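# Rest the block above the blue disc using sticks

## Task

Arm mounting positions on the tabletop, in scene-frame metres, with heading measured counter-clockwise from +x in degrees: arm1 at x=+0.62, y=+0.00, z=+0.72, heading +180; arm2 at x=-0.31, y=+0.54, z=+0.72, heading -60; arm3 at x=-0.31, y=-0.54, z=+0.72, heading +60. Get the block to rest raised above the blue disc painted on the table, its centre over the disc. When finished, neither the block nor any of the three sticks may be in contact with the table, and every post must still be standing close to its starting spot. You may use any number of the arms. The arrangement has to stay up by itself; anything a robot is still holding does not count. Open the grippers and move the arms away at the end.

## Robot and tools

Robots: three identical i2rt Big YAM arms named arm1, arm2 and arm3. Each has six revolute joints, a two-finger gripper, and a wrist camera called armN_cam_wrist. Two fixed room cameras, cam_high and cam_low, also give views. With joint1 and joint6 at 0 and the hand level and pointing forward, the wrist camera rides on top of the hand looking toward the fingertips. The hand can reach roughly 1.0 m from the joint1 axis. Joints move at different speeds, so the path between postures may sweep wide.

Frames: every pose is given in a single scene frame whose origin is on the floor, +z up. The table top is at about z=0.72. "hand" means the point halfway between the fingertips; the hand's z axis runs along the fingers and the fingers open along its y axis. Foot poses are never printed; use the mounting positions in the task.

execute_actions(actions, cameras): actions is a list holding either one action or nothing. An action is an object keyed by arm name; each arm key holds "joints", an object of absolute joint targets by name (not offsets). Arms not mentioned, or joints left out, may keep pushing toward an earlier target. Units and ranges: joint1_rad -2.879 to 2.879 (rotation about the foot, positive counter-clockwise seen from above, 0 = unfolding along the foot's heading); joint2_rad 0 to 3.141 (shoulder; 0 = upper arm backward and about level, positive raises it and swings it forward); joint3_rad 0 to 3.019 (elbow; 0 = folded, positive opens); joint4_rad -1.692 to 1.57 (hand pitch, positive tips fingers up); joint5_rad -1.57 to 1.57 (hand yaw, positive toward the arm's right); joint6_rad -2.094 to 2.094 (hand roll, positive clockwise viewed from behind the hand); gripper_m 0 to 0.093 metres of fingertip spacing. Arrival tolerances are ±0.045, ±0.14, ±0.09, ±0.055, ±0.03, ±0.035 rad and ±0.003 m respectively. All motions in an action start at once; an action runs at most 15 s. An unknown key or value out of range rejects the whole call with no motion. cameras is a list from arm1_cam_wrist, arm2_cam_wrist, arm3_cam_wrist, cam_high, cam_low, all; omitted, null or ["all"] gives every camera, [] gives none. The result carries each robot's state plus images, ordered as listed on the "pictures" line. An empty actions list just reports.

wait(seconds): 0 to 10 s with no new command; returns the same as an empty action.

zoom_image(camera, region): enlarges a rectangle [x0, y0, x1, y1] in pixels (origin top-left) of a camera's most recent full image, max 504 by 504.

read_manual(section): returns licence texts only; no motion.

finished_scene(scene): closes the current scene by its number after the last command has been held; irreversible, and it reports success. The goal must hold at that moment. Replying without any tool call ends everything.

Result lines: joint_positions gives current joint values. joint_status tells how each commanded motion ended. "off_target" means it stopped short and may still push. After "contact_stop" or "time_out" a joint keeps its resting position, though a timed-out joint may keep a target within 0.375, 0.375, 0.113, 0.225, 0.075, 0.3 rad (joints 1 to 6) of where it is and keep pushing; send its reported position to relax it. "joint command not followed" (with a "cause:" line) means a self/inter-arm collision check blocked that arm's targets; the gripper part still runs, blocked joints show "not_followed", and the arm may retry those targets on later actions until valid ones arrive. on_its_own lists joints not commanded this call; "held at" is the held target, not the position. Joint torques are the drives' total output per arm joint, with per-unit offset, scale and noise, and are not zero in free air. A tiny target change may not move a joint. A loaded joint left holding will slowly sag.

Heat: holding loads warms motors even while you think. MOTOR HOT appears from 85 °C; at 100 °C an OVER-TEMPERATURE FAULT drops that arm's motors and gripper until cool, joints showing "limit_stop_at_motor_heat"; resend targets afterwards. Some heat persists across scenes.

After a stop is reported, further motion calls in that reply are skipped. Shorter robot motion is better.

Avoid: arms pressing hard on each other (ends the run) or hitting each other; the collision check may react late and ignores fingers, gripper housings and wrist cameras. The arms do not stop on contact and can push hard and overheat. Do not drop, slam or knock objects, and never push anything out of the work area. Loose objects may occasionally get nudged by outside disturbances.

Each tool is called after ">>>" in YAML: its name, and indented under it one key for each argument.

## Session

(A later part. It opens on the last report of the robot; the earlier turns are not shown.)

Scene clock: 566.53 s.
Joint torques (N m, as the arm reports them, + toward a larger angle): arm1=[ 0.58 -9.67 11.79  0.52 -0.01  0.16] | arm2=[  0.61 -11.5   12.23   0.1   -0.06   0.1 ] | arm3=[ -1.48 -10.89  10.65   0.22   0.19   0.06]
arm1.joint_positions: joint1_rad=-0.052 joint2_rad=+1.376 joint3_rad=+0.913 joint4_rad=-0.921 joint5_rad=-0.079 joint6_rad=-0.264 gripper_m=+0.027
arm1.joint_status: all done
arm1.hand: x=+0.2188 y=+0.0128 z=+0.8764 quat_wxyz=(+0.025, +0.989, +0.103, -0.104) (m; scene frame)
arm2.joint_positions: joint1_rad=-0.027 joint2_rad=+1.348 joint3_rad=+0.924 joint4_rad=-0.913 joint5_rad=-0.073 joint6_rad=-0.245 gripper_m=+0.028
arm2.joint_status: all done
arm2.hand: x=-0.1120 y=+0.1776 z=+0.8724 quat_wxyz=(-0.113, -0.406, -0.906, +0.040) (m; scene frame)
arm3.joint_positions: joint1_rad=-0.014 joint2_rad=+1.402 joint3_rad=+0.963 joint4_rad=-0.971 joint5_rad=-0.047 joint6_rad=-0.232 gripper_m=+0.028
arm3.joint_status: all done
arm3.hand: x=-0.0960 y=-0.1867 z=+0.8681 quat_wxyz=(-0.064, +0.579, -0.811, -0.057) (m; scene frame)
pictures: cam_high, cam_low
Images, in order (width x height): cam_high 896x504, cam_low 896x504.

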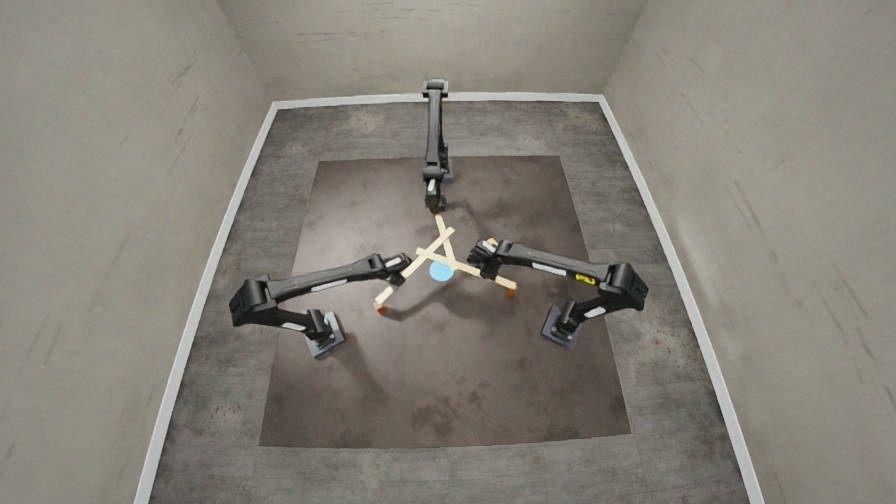

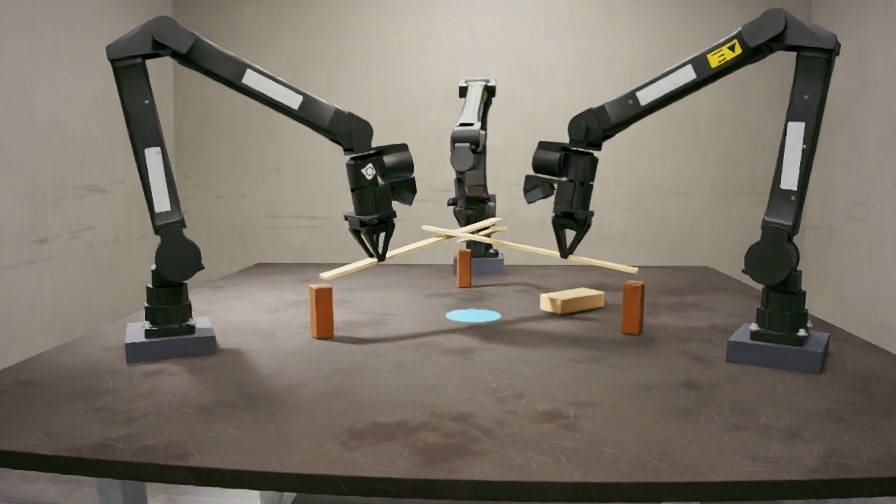

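>>> execute_actions:
  actions:
    - {"arm1":{"joints":{"joint2_rad":1.454}},"arm2":{"joints":{"joint2_rad":1.394,"joint4_rad":-0.972}},"arm3":{"joints":{"joint2_rad":1.459}}}
  cameras: ["cam_high","cam_low"]

>>> zoom_image:
  camera: "cam_low"
  region: [290, 255, 380, 315]

>>> zoom_image:
  camera: "cam_low"
  region: [580, 255, 670, 315]

>>> zoom_image:
  camera: "cam_low"
  region: [410, 215, 530, 275]

>>> zoom_image:
  camera: "cam_high"
  region: [360, 190, 540, 330]

Scene clock: 583.13 s.
Joint torques (N m, as the arm reports them, + toward a larger angle): arm1=[  0.54 -10.25  11.24   0.45   0.     0.16] | arm2=[  0.59 -11.67  11.91  -0.01  -0.07   0.09] | arm3=[ -1.62 -10.74  10.31   0.11   0.21   0.08]
arm1.joint_positions: joint1_rad=-0.052 joint2_rad=+1.450 joint3_rad=+0.915 joint4_rad=-0.922 joint5_rad=-0.079 joint6_rad=-0.264 gripper_m=+0.027
arm1.joint_status: all done
arm1.hand: x=+0.2210 y=+0.0126 z=+0.8488 quat_wxyz=(+0.031, +0.992, +0.102, -0.068) (m; scene frame)
arm2.joint_positions: joint1_rad=-0.027 joint2_rad=+1.395 joint3_rad=+0.925 joint4_rad=-0.956 joint5_rad=-0.073 joint6_rad=-0.244 gripper_m=+0.028
arm2.joint_status: all done
arm2.hand: x=-0.1171 y=+0.1876 z=+0.8527 quat_wxyz=(-0.078, -0.409, -0.909, +0.012) (m; scene frame)
arm3.joint_positions: joint1_rad=-0.014 joint2_rad=+1.464 joint3_rad=+0.966 joint4_rad=-0.972 joint5_rad=-0.047 joint6_rad=-0.231 gripper_m=+0.028
arm3.joint_status: all done
arm3.hand: x=-0.0969 y=-0.1876 z=+0.8448 quat_wxyz=(-0.036, +0.580, -0.813, -0.046) (m; scene frame)
pictures: cam_high, cam_low
Images, in order (width x height): cam_high 896x504, cam_low 896x504.

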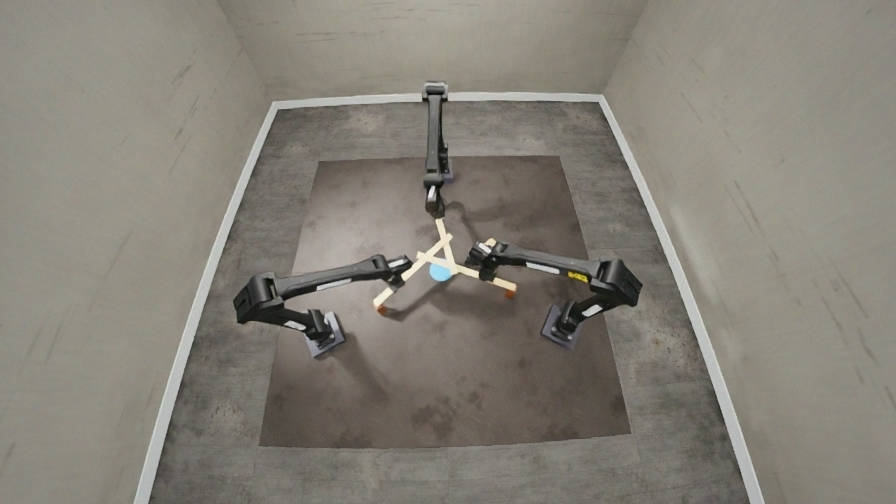

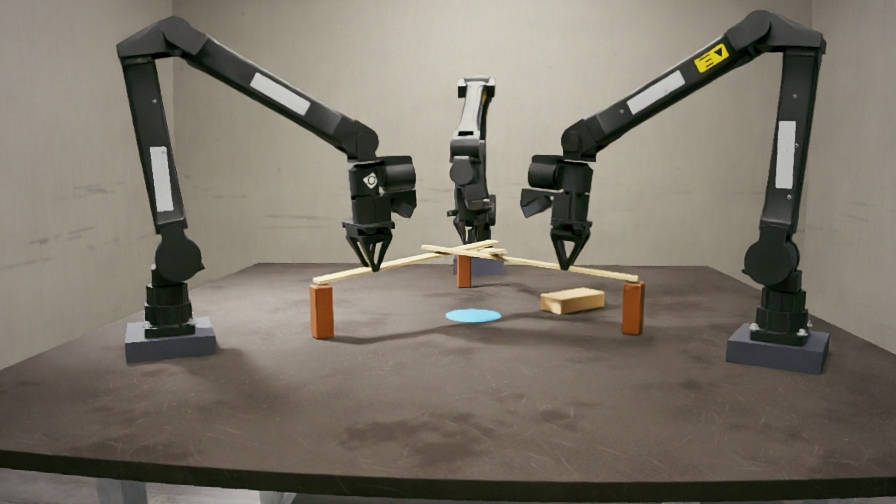

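Region (290, 255, 380, 315) of cam_low's 896x504 image, scaled by 5.600, with more detail than that image has.

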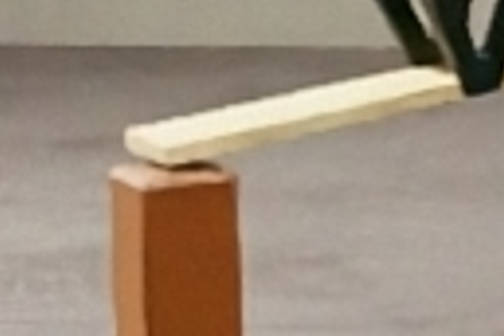

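Region (580, 255, 670, 315) of cam_low's 896x504 image, scaled by 5.600, with more detail than that image has.

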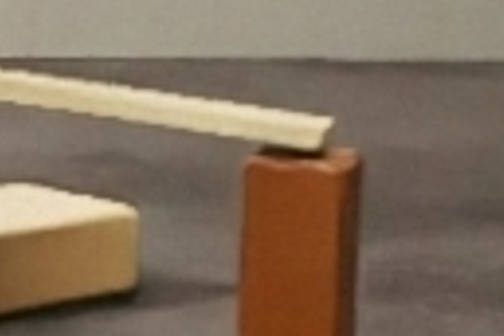

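Region (410, 215, 530, 275) of cam_low's 896x504 image, scaled by 4.200, with more detail than that image has.

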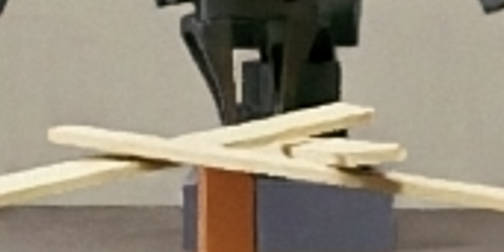

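Region (360, 190, 540, 330) of cam_high's 896x504 image, scaled by 2.800, with more detail than that image has.

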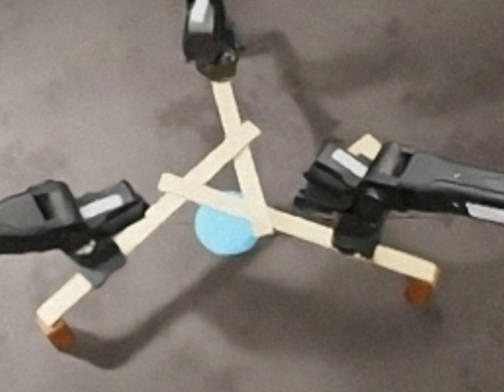

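>>> execute_actions:
  actions:
    - {"arm1":{"joints":{"joint2_rad":1.468}},"arm2":{"joints":{"joint2_rad":1.407}},"arm3":{"joints":{"joint2_rad":1.472}}}
  cameras: ["cam_low"]

>>> zoom_image:
  camera: "cam_low"
  region: [300, 215, 660, 315]

Scene clock: 591.77 s.
Joint torques (N m, as the arm reports them, + toward a larger angle): arm1=[ 0.49 -9.09 11.25  0.45  0.    0.15] | arm2=[  0.59 -10.75  11.66  -0.01  -0.07   0.08] | arm3=[ -1.62 -10.23  10.19   0.19   0.17   0.07]
arm1.joint_positions: joint1_rad=-0.052 joint2_rad=+1.450 joint3_rad=+0.915 joint4_rad=-0.922 joint5_rad=-0.079 joint6_rad=-0.264 gripper_m=+0.027
arm1.joint_status: all done
arm1.hand: x=+0.2210 y=+0.0126 z=+0.8488 quat_wxyz=(+0.031, +0.992, +0.102, -0.068) (m; scene frame)
arm2.joint_positions: joint1_rad=-0.027 joint2_rad=+1.398 joint3_rad=+0.925 joint4_rad=-0.956 joint5_rad=-0.073 joint6_rad=-0.244 gripper_m=+0.028
arm2.joint_status: all done
arm2.hand: x=-0.1171 y=+0.1877 z=+0.8516 quat_wxyz=(-0.077, -0.409, -0.909, +0.011) (m; scene frame)
arm3.joint_positions: joint1_rad=-0.014 joint2_rad=+1.464 joint3_rad=+0.966 joint4_rad=-0.972 joint5_rad=-0.047 joint6_rad=-0.231 gripper_m=+0.028
arm3.joint_status: all done
arm3.hand: x=-0.0969 y=-0.1876 z=+0.8448 quat_wxyz=(-0.036, +0.580, -0.813, -0.046) (m; scene frame)
pictures: cam_low
Images, in order (width x height): cam_low 896x504.

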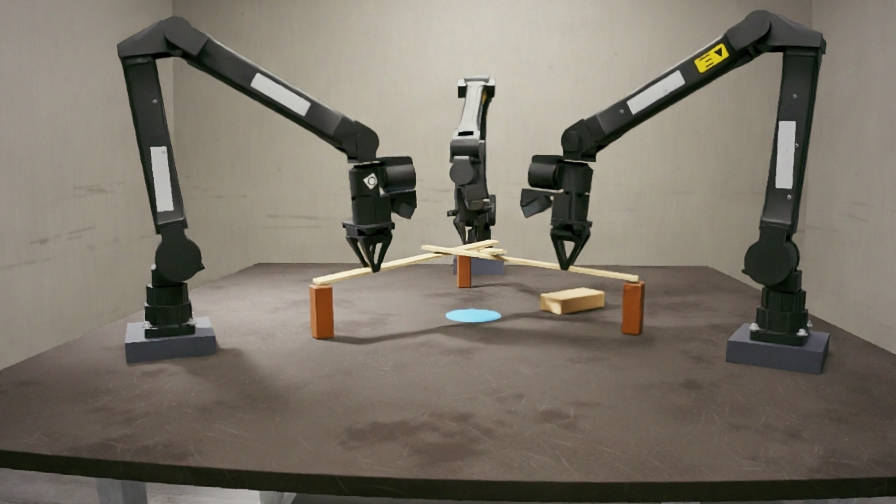

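Region (300, 215, 660, 315) of cam_low's 896x504 image, scaled by 1.400, with more detail than that image has.

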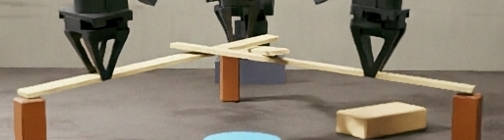

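>>> execute_actions:
  actions:
    - {"arm1":{"joints":{"gripper_m":0.06}},"arm2":{"joints":{"gripper_m":0.06}},"arm3":{"joints":{"gripper_m":0.06}}}
  cameras: ["cam_high","cam_low"]

>>> zoom_image:
  camera: "cam_low"
  region: [300, 215, 660, 315]

>>> zoom_image:
  camera: "cam_high"
  region: [360, 190, 540, 330]

Scene clock: 595.83 s.
Joint torques (N m, as the arm reports them, + toward a larger angle): arm1=[ 0.55 -8.95 11.24  0.44 -0.01  0.15] | arm2=[  0.67 -10.93  11.69  -0.05  -0.08   0.09] | arm3=[-1.5  -9.88 10.32  0.17  0.19  0.09]
arm1.joint_positions: joint1_rad=-0.052 joint2_rad=+1.450 joint3_rad=+0.915 joint4_rad=-0.922 joint5_rad=-0.079 joint6_rad=-0.263 gripper_m=+0.060
arm1.joint_status: all done
arm1.hand: x=+0.2210 y=+0.0126 z=+0.8488 quat_wxyz=(+0.031, +0.992, +0.102, -0.068) (m; scene frame)
arm2.joint_positions: joint1_rad=-0.027 joint2_rad=+1.398 joint3_rad=+0.926 joint4_rad=-0.956 joint5_rad=-0.073 joint6_rad=-0.244 gripper_m=+0.060
arm2.joint_status: all done
arm2.hand: x=-0.1169 y=+0.1873 z=+0.8520 quat_wxyz=(-0.078, -0.409, -0.909, +0.012) (m; scene frame)
arm3.joint_positions: joint1_rad=-0.014 joint2_rad=+1.464 joint3_rad=+0.966 joint4_rad=-0.972 joint5_rad=-0.047 joint6_rad=-0.231 gripper_m=+0.060
arm3.joint_status: all done
arm3.hand: x=-0.0969 y=-0.1876 z=+0.8448 quat_wxyz=(-0.036, +0.580, -0.813, -0.046) (m; scene frame)
pictures: cam_high, cam_low
Images, in order (width x height): cam_high 896x504, cam_low 896x504.

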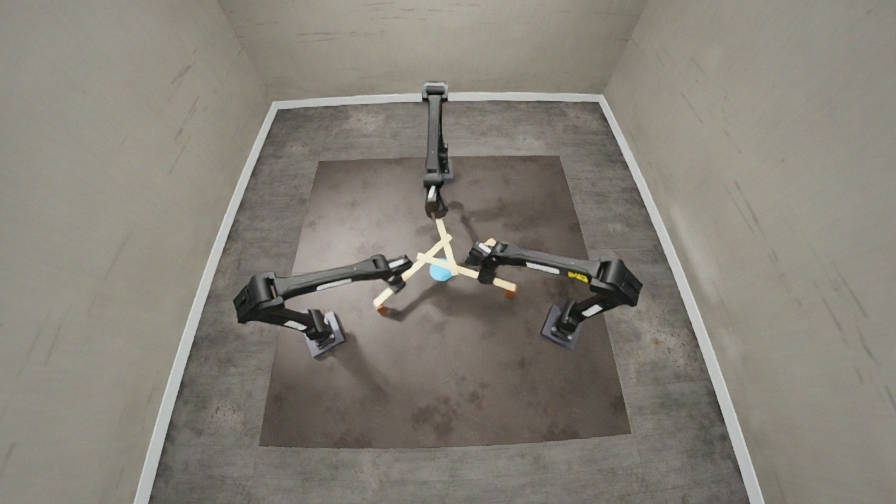

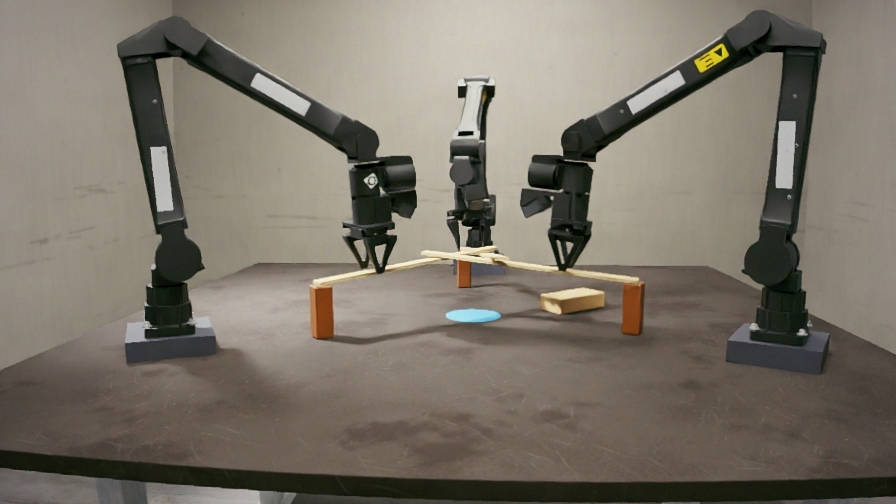

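Region (300, 215, 660, 315) of cam_low's 896x504 image, scaled by 1.400, with more detail than that image has.

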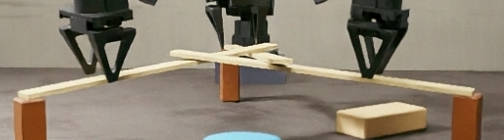

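Region (360, 190, 540, 330) of cam_high's 896x504 image, scaled by 2.800, with more detail than that image has.

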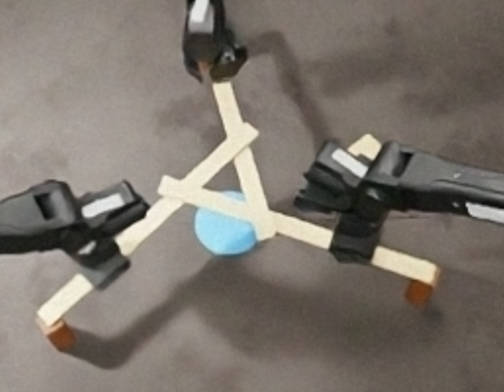

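>>> execute_actions:
  actions:
    - {"arm1":{"joints":{"joint2_rad":0.8}},"arm2":{"joints":{"joint2_rad":0.8}},"arm3":{"joints":{"joint2_rad":1.15}}}
  cameras: ["cam_high","cam_low"]

Scene clock: 615.13 s.
Joint torques (N m, as the arm reports them, + toward a larger angle): arm1=[ 0.53 -1.62 12.62  1.51  0.02  0.16] | arm2=[ 0.46 -4.59 12.65  0.91 -0.04  0.09] | arm3=[-1.63 -6.92 10.47  0.78  0.21  0.06]
arm1.joint_positions: joint1_rad=-0.052 joint2_rad=+0.792 joint3_rad=+0.922 joint4_rad=-0.922 joint5_rad=-0.079 joint6_rad=-0.263 gripper_m=+0.060
arm1.joint_status: all done
arm1.hand: x=+0.2685 y=+0.0107 z=+1.0953 quat_wxyz=(-0.025, +0.916, +0.106, -0.386) (m; scene frame)
arm2.joint_positions: joint1_rad=-0.027 joint2_rad=+0.795 joint3_rad=+0.939 joint4_rad=-0.956 joint5_rad=-0.073 joint6_rad=-0.244 gripper_m=+0.060
arm2.joint_status: all done
arm2.hand: x=-0.1386 y=+0.2270 z=+1.0789 quat_wxyz=(-0.310, -0.372, -0.852, +0.200) (m; scene frame)
arm3.joint_positions: joint1_rad=-0.014 joint2_rad=+1.145 joint3_rad=+0.978 joint4_rad=-0.972 joint5_rad=-0.047 joint6_rad=-0.231 gripper_m=+0.060
arm3.joint_status: all done
arm3.hand: x=-0.0971 y=-0.1905 z=+0.9740 quat_wxyz=(-0.187, +0.570, -0.793, -0.107) (m; scene frame)
pictures: cam_high, cam_low
Images, in order (width x height): cam_high 896x504, cam_low 896x504.

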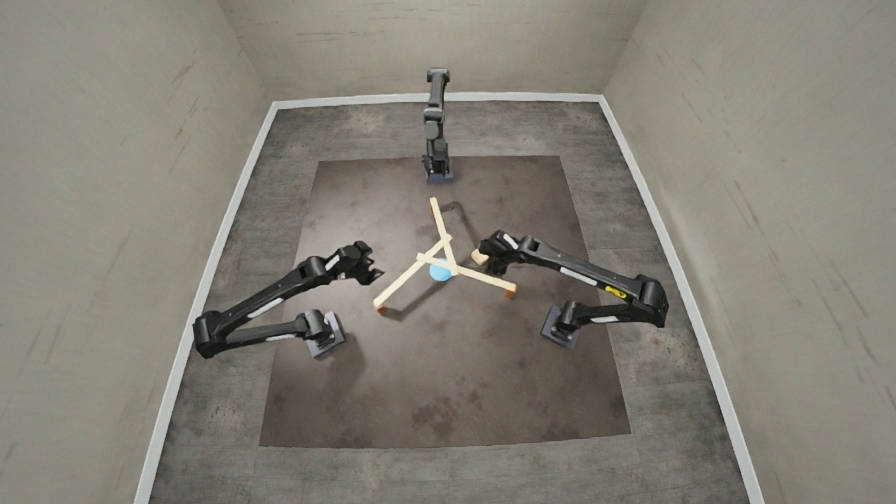

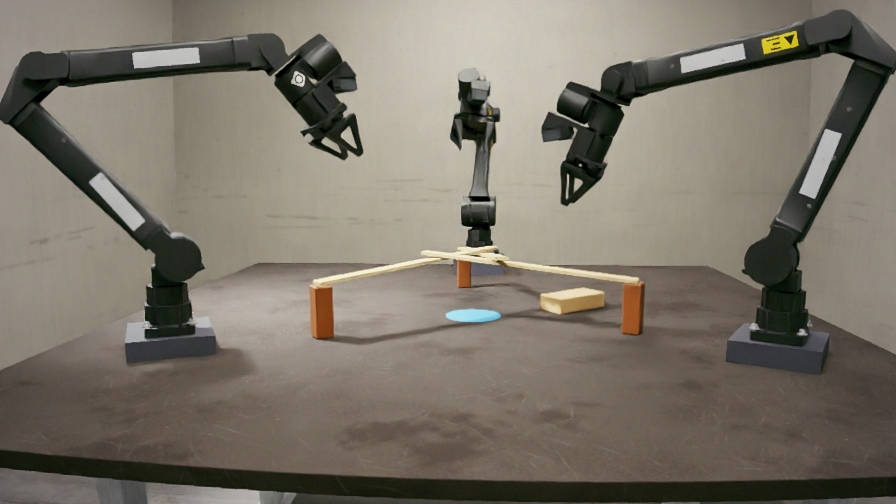

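>>> execute_actions:
  actions:
    - {"arm1":{"joints":{"joint2_rad":0.35,"joint3_rad":0.62,"joint4_rad":-1.25}},"arm2":{"joints":{"joint2_rad":0.35,"joint3_rad":0.62,"joint4_rad":-1.25}},"arm3":{"joints":{"joint1_rad":-0.349,"joint2_rad":1.4,"joint3_rad":1.38,"joint4_rad":-1.19,"joint5_rad":0.0,"joint6_rad":1.47,"gripper_m":0.09}}}
  cameras: ["cam_high","cam_low","arm3_cam_wrist"]

Scene clock: 623.53 s.
Joint torques (N m, as the arm reports them, + toward a larger angle): arm1=[0.54 2.98 8.63 1.31 0.   0.15] | arm2=[ 0.48  0.87  9.95  0.73 -0.06  0.09] | arm3=[ -1.21 -11.74  11.32   0.42   0.26   0.05]
arm1.joint_positions: joint1_rad=-0.052 joint2_rad=+0.355 joint3_rad=+0.622 joint4_rad=-1.239 joint5_rad=-0.079 joint6_rad=-0.263 gripper_m=+0.060
arm1.joint_status: all done
arm1.hand: x=+0.4252 y=+0.0003 z=+0.9945 quat_wxyz=(-0.010, +0.947, +0.106, -0.303) (m; scene frame)
arm2.joint_positions: joint1_rad=-0.027 joint2_rad=+0.349 joint3_rad=+0.615 joint4_rad=-1.233 joint5_rad=-0.073 joint6_rad=-0.244 gripper_m=+0.060
arm2.joint_status: all done
arm2.hand: x=-0.2094 y=+0.3657 z=+0.9772 quat_wxyz=(-0.254, -0.385, -0.874, +0.154) (m; scene frame)
arm3.joint_positions: joint1_rad=-0.357 joint2_rad=+1.404 joint3_rad=+1.333 joint4_rad=-1.182 joint5_rad=-0.002 joint6_rad=+1.453 gripper_m=+0.090
arm3.joint_status: all done
arm3.hand: x=+0.0732 y=-0.2404 z=+1.0103 quat_wxyz=(-0.072, -0.380, -0.912, -0.139) (m; scene frame)
pictures: arm3_cam_wrist, cam_high, cam_low
Images, in order (width x height): arm3_cam_wrist 504x504, cam_high 896x504, cam_low 896x504.

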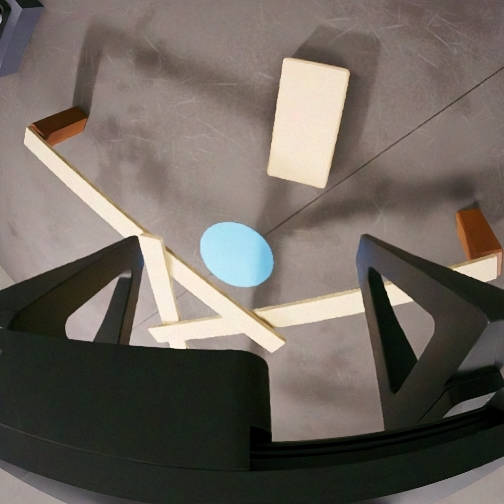

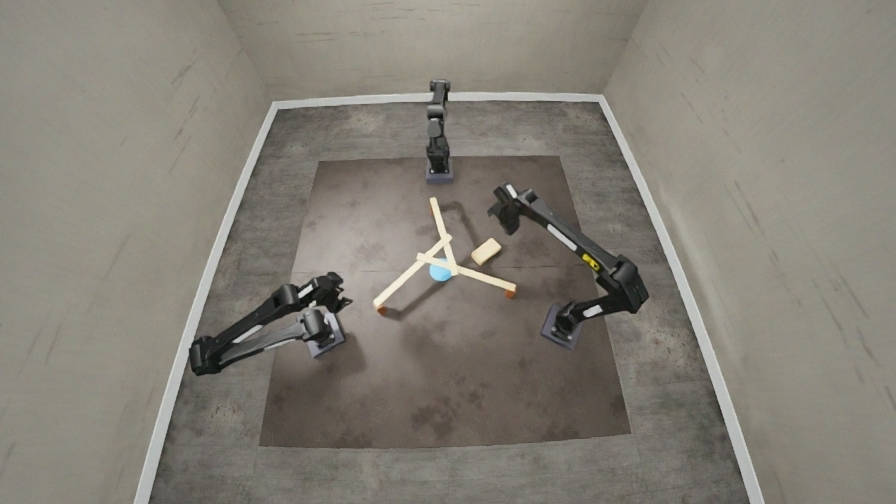

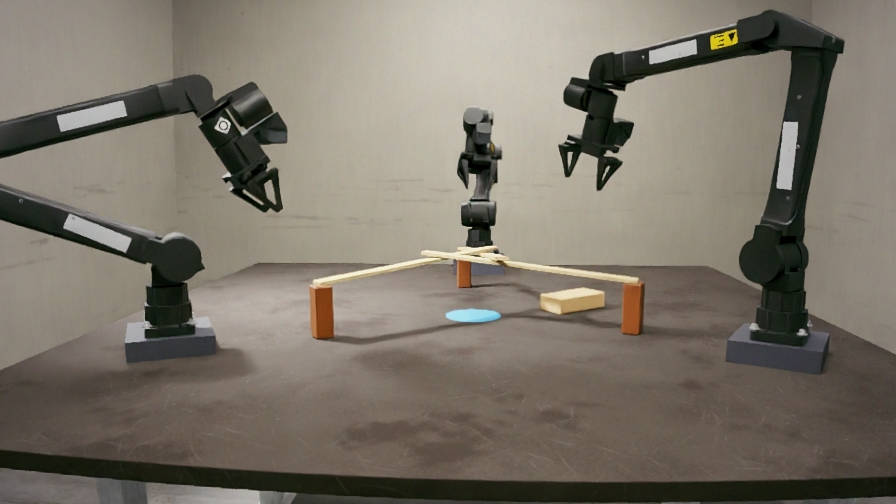

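>>> zoom_image:
  camera: "cam_high"
  region: [450, 220, 520, 280]

Region (450, 220, 520, 280) of cam_high's 896x504 image, scaled by 7.200, with more detail than that image has; it fills the top 432 rows of this view, and the rest is white.

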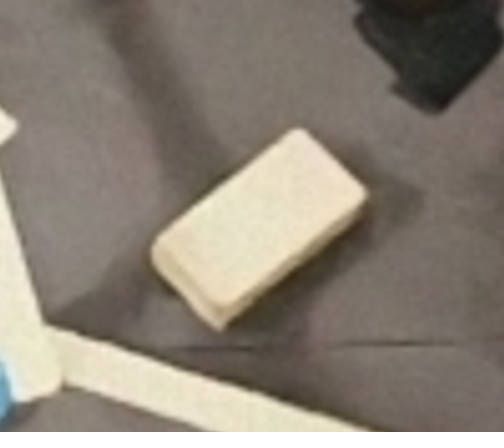

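>>> execute_actions:
  actions:
    - {"arm3":{"joints":{"joint2_rad":1.8,"joint3_rad":1.273,"joint4_rad":-1.02,"joint6_rad":1.56}}}
  cameras: ["cam_low","arm3_cam_wrist"]

Scene clock: 643.23 s.
Joint torques (N m, as the arm reports them, + toward a larger angle): arm1=[0.52 2.87 8.62 1.28 0.   0.16] | arm2=[ 0.33  0.74  9.97  0.72 -0.04  0.09] | arm3=[ -1.41 -15.91   7.24   0.28   0.28   0.08]
arm1.joint_positions: joint1_rad=-0.052 joint2_rad=+0.355 joint3_rad=+0.622 joint4_rad=-1.239 joint5_rad=-0.079 joint6_rad=-0.263 gripper_m=+0.060
arm1.joint_status: not commanded
arm1.hand: x=+0.4252 y=+0.0003 z=+0.9945 quat_wxyz=(-0.010, +0.947, +0.106, -0.303) (m; scene frame)
arm2.joint_positions: joint1_rad=-0.027 joint2_rad=+0.349 joint3_rad=+0.615 joint4_rad=-1.233 joint5_rad=-0.073 joint6_rad=-0.244 gripper_m=+0.060
arm2.joint_status: not commanded
arm2.hand: x=-0.2094 y=+0.3657 z=+0.9772 quat_wxyz=(-0.254, -0.385, -0.874, +0.154) (m; scene frame)
arm3.joint_positions: joint1_rad=-0.357 joint2_rad=+1.805 joint3_rad=+1.261 joint4_rad=-1.026 joint5_rad=-0.002 joint6_rad=+1.544 gripper_m=+0.090
arm3.joint_status: all done
arm3.hand: x=+0.0863 y=-0.2273 z=+0.7951 quat_wxyz=(+0.006, -0.426, -0.905, -0.001) (m; scene frame)
pictures: arm3_cam_wrist, cam_low
Images, in order (width x height): arm3_cam_wrist 504x504, cam_low 896x504.

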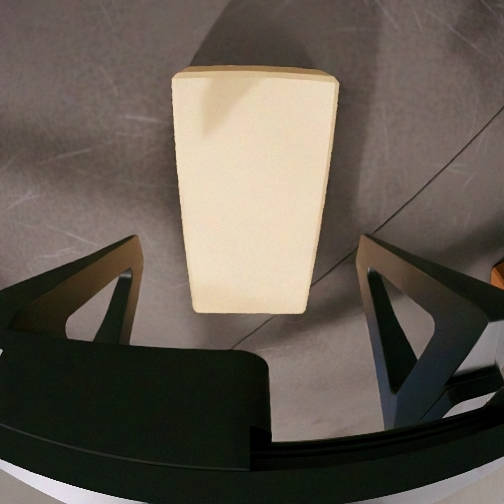

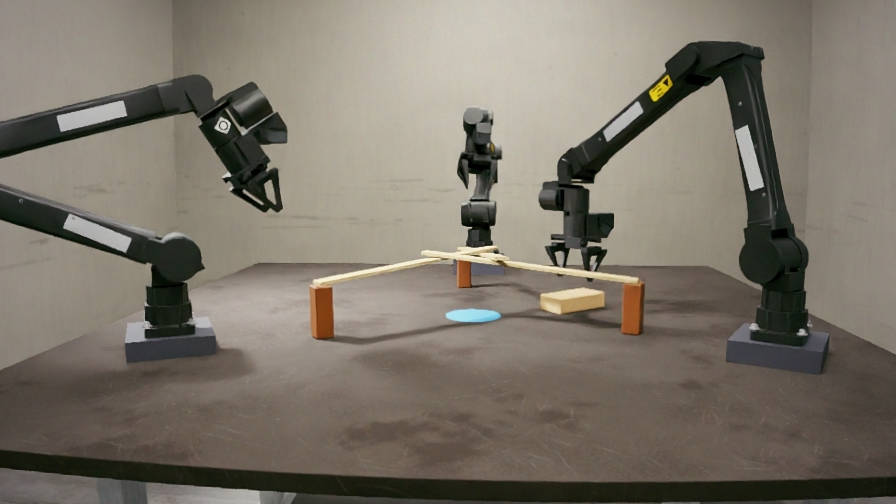

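>>> execute_actions:
  actions:
    - {"arm3":{"joints":{"joint2_rad":1.88,"joint3_rad":1.238,"joint4_rad":-0.908}}}
  cameras: ["cam_low","arm3_cam_wrist"]

Scene clock: 652.87 s.
Joint torques (N m, as the arm reports them, + toward a larger angle): arm1=[0.54 2.99 8.58 1.3  0.   0.15] | arm2=[ 0.54  0.68  9.97  0.69 -0.05  0.1 ] | arm3=[ -1.38 -14.24   5.43   0.95   0.27   0.07]
arm1.joint_positions: joint1_rad=-0.052 joint2_rad=+0.355 joint3_rad=+0.622 joint4_rad=-1.239 joint5_rad=-0.079 joint6_rad=-0.263 gripper_m=+0.060
arm1.joint_status: not commanded
arm1.hand: x=+0.4252 y=+0.0003 z=+0.9945 quat_wxyz=(-0.010, +0.947, +0.106, -0.303) (m; scene frame)
arm2.joint_positions: joint1_rad=-0.027 joint2_rad=+0.349 joint3_rad=+0.615 joint4_rad=-1.233 joint5_rad=-0.073 joint6_rad=-0.244 gripper_m=+0.060
arm2.joint_status: not commanded
arm2.hand: x=-0.2094 y=+0.3657 z=+0.9772 quat_wxyz=(-0.254, -0.385, -0.874, +0.154) (m; scene frame)
arm3.joint_positions: joint1_rad=-0.357 joint2_rad=+1.860 joint3_rad=+1.247 joint4_rad=-0.926 joint5_rad=-0.002 joint6_rad=+1.545 gripper_m=+0.090
arm3.joint_status: all done
arm3.hand: x=+0.0959 y=-0.2194 z=+0.7644 quat_wxyz=(-0.001, -0.426, -0.904, -0.015) (m; scene frame)
pictures: arm3_cam_wrist, cam_low
Images, in order (width x height): arm3_cam_wrist 504x504, cam_low 896x504.

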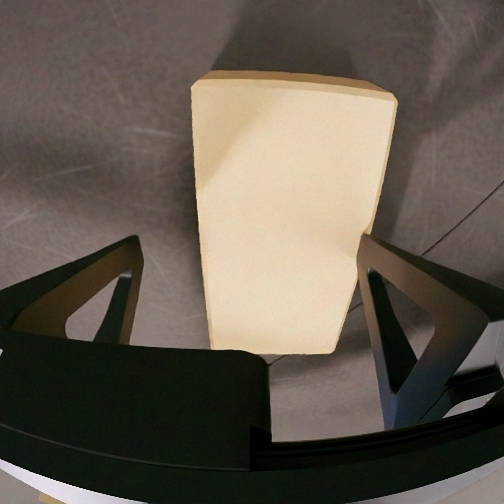

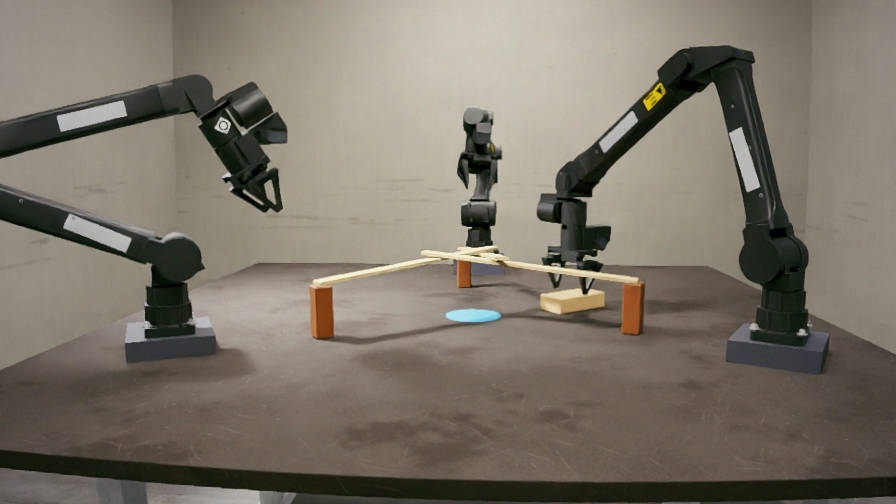

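>>> execute_actions:
  actions:
    - {"arm3":{"joints":{"joint2_rad":1.815,"joint3_rad":1.22,"joint4_rad":-0.94}}}
  cameras: ["cam_low","arm3_cam_wrist"]

Scene clock: 663.73 s.
Joint torques (N m, as the arm reports them, + toward a larger angle): arm1=[0.65 3.06 8.61 1.32 0.   0.16] | arm2=[ 0.38  0.79  9.97  0.71 -0.04  0.09] | arm3=[ -1.46 -16.21   5.85  -0.04   0.27   0.06]
arm1.joint_positions: joint1_rad=-0.052 joint2_rad=+0.355 joint3_rad=+0.622 joint4_rad=-1.239 joint5_rad=-0.079 joint6_rad=-0.263 gripper_m=+0.060
arm1.joint_status: not commanded
arm1.hand: x=+0.4252 y=+0.0003 z=+0.9945 quat_wxyz=(-0.010, +0.947, +0.106, -0.303) (m; scene frame)
arm2.joint_positions: joint1_rad=-0.027 joint2_rad=+0.349 joint3_rad=+0.615 joint4_rad=-1.233 joint5_rad=-0.073 joint6_rad=-0.244 gripper_m=+0.060
arm2.joint_status: not commanded
arm2.hand: x=-0.2094 y=+0.3657 z=+0.9772 quat_wxyz=(-0.254, -0.385, -0.874, +0.154) (m; scene frame)
arm3.joint_positions: joint1_rad=-0.357 joint2_rad=+1.824 joint3_rad=+1.223 joint4_rad=-0.934 joint5_rad=-0.002 joint6_rad=+1.545 gripper_m=+0.090
arm3.joint_status: all done
arm3.hand: x=+0.0888 y=-0.2251 z=+0.7739 quat_wxyz=(-0.002, -0.426, -0.904, -0.017) (m; scene frame)
pictures: arm3_cam_wrist, cam_low
Images, in order (width x height): arm3_cam_wrist 504x504, cam_low 896x504.

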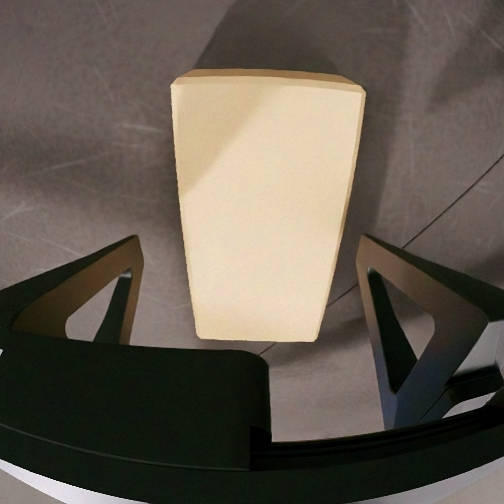

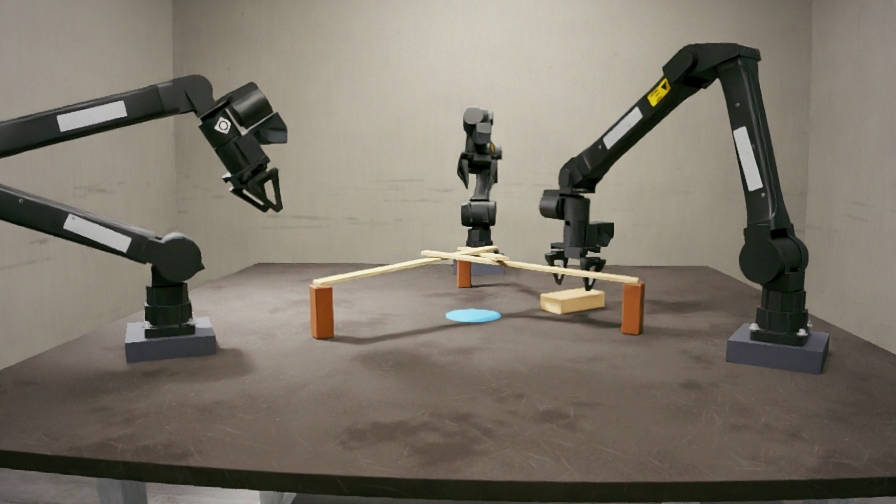

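>>> execute_actions:
  actions:
    - {"arm3":{"joints":{"joint2_rad":1.875}}}
  cameras: ["cam_low","arm3_cam_wrist"]

Scene clock: 668.20 s.
Joint torques (N m, as the arm reports them, + toward a larger angle): arm1=[0.51 3.03 8.6  1.3  0.   0.16] | arm2=[ 0.37  0.79  9.95  0.7  -0.04  0.11] | arm3=[ -1.25 -16.12   5.65  -0.2    0.27   0.05]
arm1.joint_positions: joint1_rad=-0.052 joint2_rad=+0.355 joint3_rad=+0.622 joint4_rad=-1.239 joint5_rad=-0.079 joint6_rad=-0.263 gripper_m=+0.060
arm1.joint_status: not commanded
arm1.hand: x=+0.4252 y=+0.0003 z=+0.9945 quat_wxyz=(-0.010, +0.947, +0.106, -0.303) (m; scene frame)
arm2.joint_positions: joint1_rad=-0.027 joint2_rad=+0.349 joint3_rad=+0.615 joint4_rad=-1.233 joint5_rad=-0.073 joint6_rad=-0.244 gripper_m=+0.060
arm2.joint_status: not commanded
arm2.hand: x=-0.2094 y=+0.3657 z=+0.9772 quat_wxyz=(-0.254, -0.385, -0.874, +0.154) (m; scene frame)
arm3.joint_positions: joint1_rad=-0.357 joint2_rad=+1.872 joint3_rad=+1.223 joint4_rad=-0.934 joint5_rad=-0.002 joint6_rad=+1.545 gripper_m=+0.090
arm3.joint_status: all done
arm3.hand: x=+0.0840 y=-0.2286 z=+0.7511 quat_wxyz=(+0.009, -0.426, -0.905, +0.004) (m; scene frame)
pictures: arm3_cam_wrist, cam_low
Images, in order (width x height): arm3_cam_wrist 504x504, cam_low 896x504.

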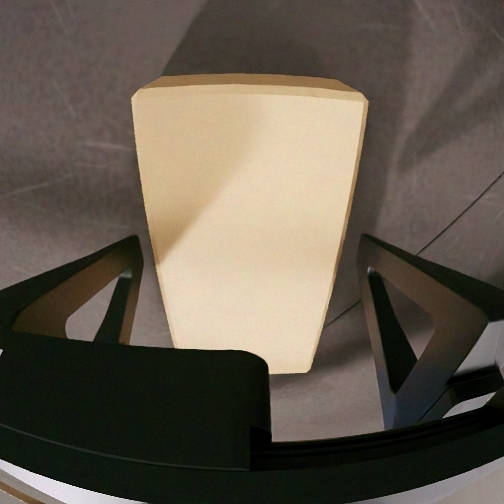

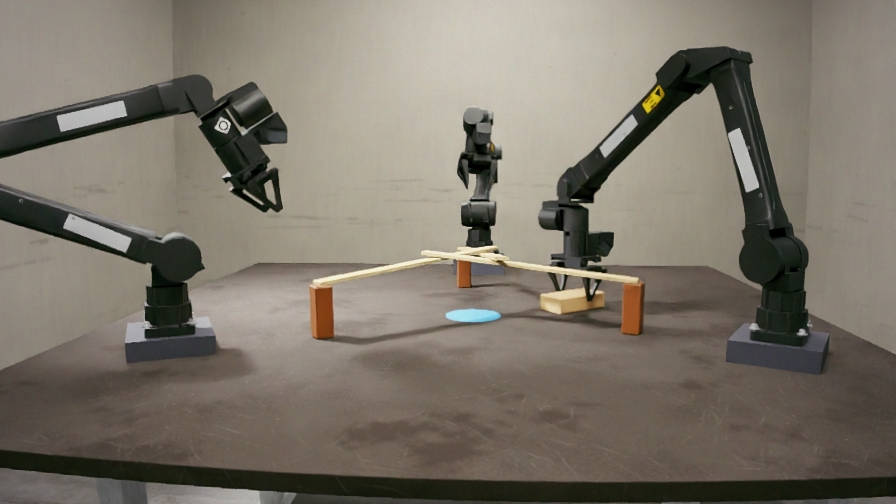

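>>> execute_actions:
  actions:
    - {"arm3":{"joints":{"gripper_m":0.055}}}
  cameras: ["arm3_cam_wrist"]

Scene clock: 672.47 s.
Joint torques (N m, as the arm reports them, + toward a larger angle): arm1=[0.54 2.97 8.59 1.32 0.01 0.15] | arm2=[ 0.46  0.7   9.95  0.76 -0.05  0.1 ] | arm3=[ -1.54 -15.53   5.61  -0.21   0.29   0.07]
arm1.joint_positions: joint1_rad=-0.052 joint2_rad=+0.355 joint3_rad=+0.622 joint4_rad=-1.239 joint5_rad=-0.079 joint6_rad=-0.263 gripper_m=+0.060
arm1.joint_status: not commanded
arm1.hand: x=+0.4252 y=+0.0003 z=+0.9945 quat_wxyz=(-0.010, +0.947, +0.106, -0.303) (m; scene frame)
arm2.joint_positions: joint1_rad=-0.027 joint2_rad=+0.349 joint3_rad=+0.615 joint4_rad=-1.233 joint5_rad=-0.073 joint6_rad=-0.244 gripper_m=+0.060
arm2.joint_status: not commanded
arm2.hand: x=-0.2094 y=+0.3657 z=+0.9772 quat_wxyz=(-0.254, -0.385, -0.874, +0.154) (m; scene frame)
arm3.joint_positions: joint1_rad=-0.357 joint2_rad=+1.872 joint3_rad=+1.223 joint4_rad=-0.934 joint5_rad=-0.002 joint6_rad=+1.546 gripper_m=+0.069
arm3.joint_status: gripper_m off_target (ended at +0.069, target +0.055)
arm3.hand: x=+0.0840 y=-0.2286 z=+0.7511 quat_wxyz=(+0.009, -0.427, -0.904, +0.004) (m; scene frame)
pictures: arm3_cam_wrist
Images, in order (width x height): arm3_cam_wrist 504x504.

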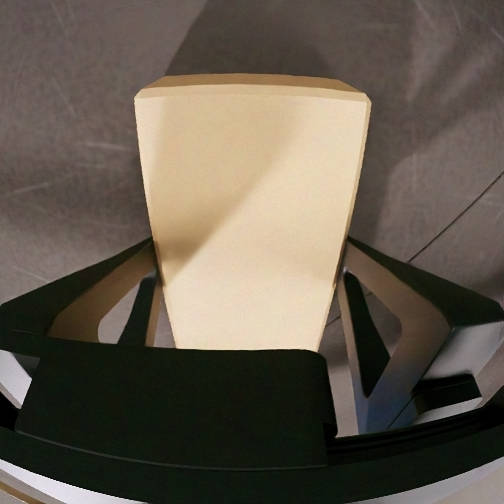

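>>> execute_actions:
  actions:
    - {"arm3":{"joints":{"joint2_rad":1.5}}}
  cameras: ["cam_high","cam_low","arm3_cam_wrist"]

>>> zoom_image:
  camera: "cam_high"
  region: [400, 220, 480, 290]

Scene clock: 684.67 s.
Joint torques (N m, as the arm reports them, + toward a larger angle): arm1=[0.66 3.03 8.61 1.3  0.01 0.16] | arm2=[ 0.38  0.74  9.94  0.73 -0.05  0.09] | arm3=[ -1.48 -13.66   8.64   0.61   0.28   0.03]
arm1.joint_positions: joint1_rad=-0.052 joint2_rad=+0.355 joint3_rad=+0.622 joint4_rad=-1.239 joint5_rad=-0.079 joint6_rad=-0.263 gripper_m=+0.060
arm1.joint_status: not commanded
arm1.hand: x=+0.4252 y=+0.0003 z=+0.9945 quat_wxyz=(-0.010, +0.947, +0.106, -0.303) (m; scene frame)
arm2.joint_positions: joint1_rad=-0.027 joint2_rad=+0.349 joint3_rad=+0.615 joint4_rad=-1.233 joint5_rad=-0.073 joint6_rad=-0.244 gripper_m=+0.060
arm2.joint_status: not commanded
arm2.hand: x=-0.2094 y=+0.3657 z=+0.9772 quat_wxyz=(-0.254, -0.385, -0.874, +0.154) (m; scene frame)
arm3.joint_positions: joint1_rad=-0.357 joint2_rad=+1.514 joint3_rad=+1.203 joint4_rad=-0.938 joint5_rad=-0.002 joint6_rad=+1.546 gripper_m=+0.069
arm3.joint_status: all done
arm3.hand: x=+0.0929 y=-0.2237 z=+0.9180 quat_wxyz=(-0.066, -0.422, -0.893, -0.144) (m; scene frame)
pictures: arm3_cam_wrist, cam_high, cam_low
Images, in order (width x height): arm3_cam_wrist 504x504, cam_high 896x504, cam_low 896x504.

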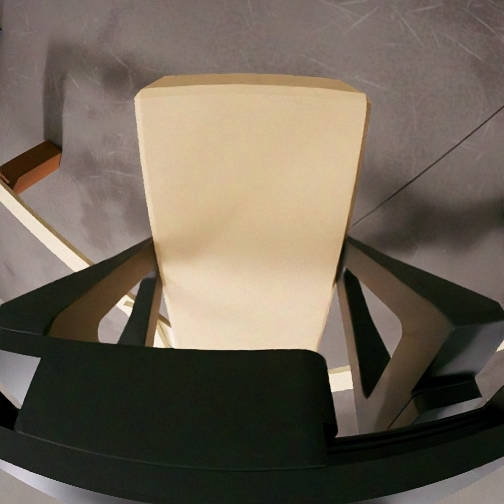

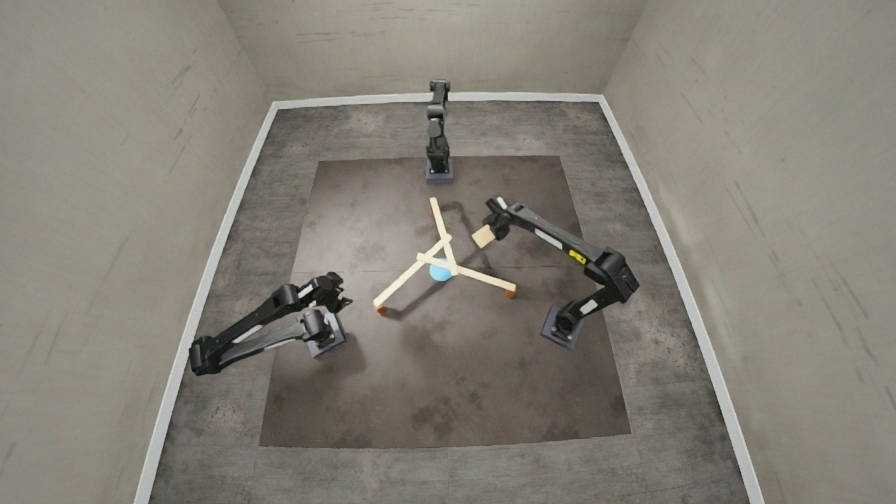

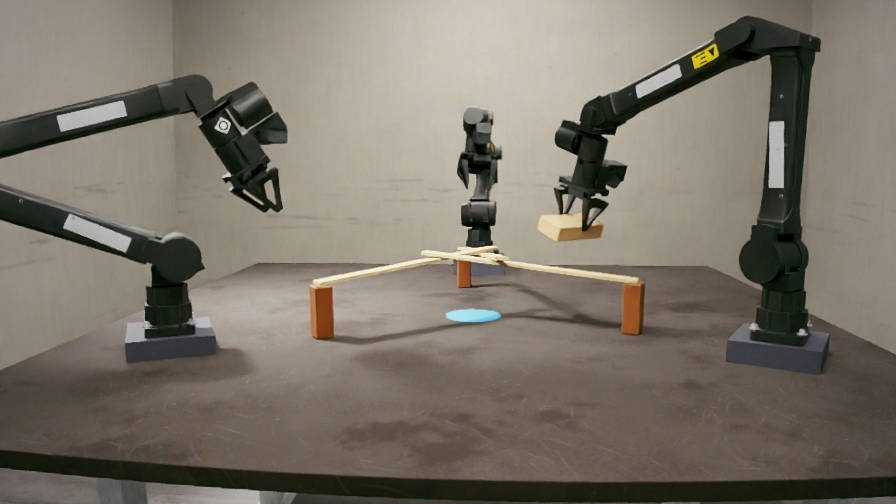

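Region (400, 220, 480, 290) of cam_high's 896x504 image, scaled by 6.300, with more detail than that image has; it fills the top 441 rows of this view, and the rest is white.

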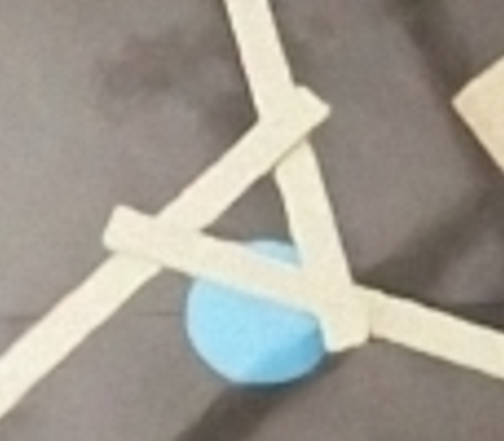

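>>> execute_actions:
  actions:
    - {"arm3":{"joints":{"joint1_rad":0.024,"joint3_rad":1.91,"joint4_rad":-1.42,"joint6_rad":1.862}}}
  cameras: ["cam_high","cam_low"]

Scene clock: 716.10 s.
Joint torques (N m, as the arm reports them, + toward a larger angle): arm1=[0.54 2.96 8.63 1.35 0.   0.15] | arm2=[ 0.4   0.74  9.96  0.77 -0.05  0.1 ] | arm3=[ -3.02 -13.    11.43   0.99   0.3    0.01]
arm1.joint_positions: joint1_rad=-0.052 joint2_rad=+0.355 joint3_rad=+0.622 joint4_rad=-1.239 joint5_rad=-0.079 joint6_rad=-0.263 gripper_m=+0.060
arm1.joint_status: not commanded
arm1.hand: x=+0.4252 y=+0.0003 z=+0.9945 quat_wxyz=(-0.010, +0.947, +0.106, -0.303) (m; scene frame)
arm2.joint_positions: joint1_rad=-0.027 joint2_rad=+0.349 joint3_rad=+0.615 joint4_rad=-1.233 joint5_rad=-0.073 joint6_rad=-0.244 gripper_m=+0.060
arm2.joint_status: not commanded
arm2.hand: x=-0.2094 y=+0.3657 z=+0.9772 quat_wxyz=(-0.254, -0.385, -0.874, +0.154) (m; scene frame)
arm3.joint_positions: joint1_rad=+0.035 joint2_rad=+1.505 joint3_rad=+1.857 joint4_rad=-1.420 joint5_rad=-0.002 joint6_rad=+1.845 gripper_m=+0.069
arm3.joint_status: all done
arm3.hand: x=-0.0394 y=-0.0678 z=+1.1869 quat_wxyz=(-0.024, -0.373, -0.894, -0.248) (m; scene frame)
pictures: cam_high, cam_low
Images, in order (width x height): cam_high 896x504, cam_low 896x504.

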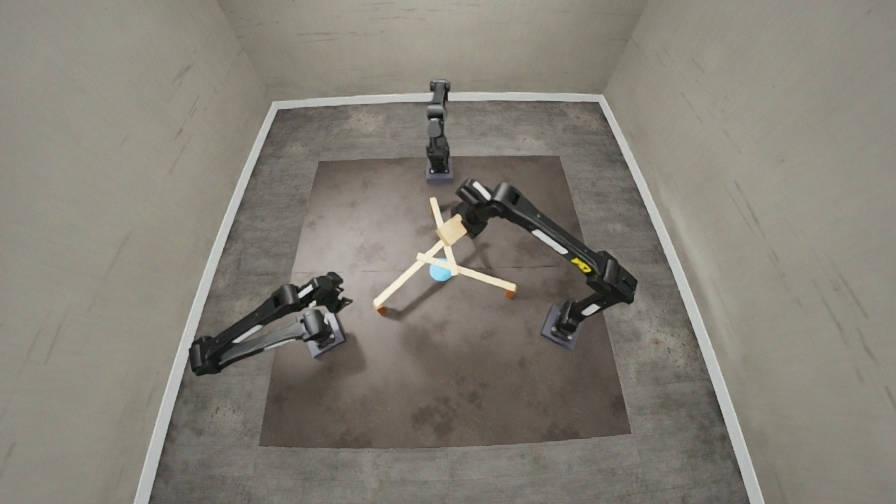

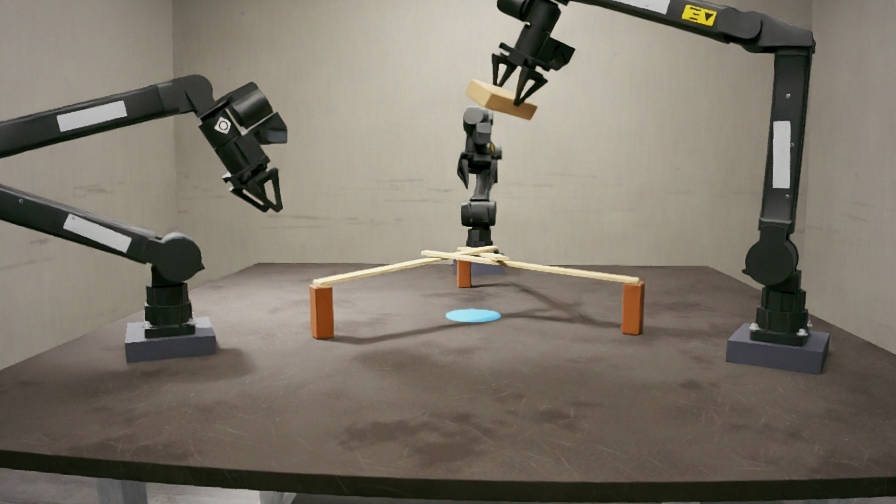

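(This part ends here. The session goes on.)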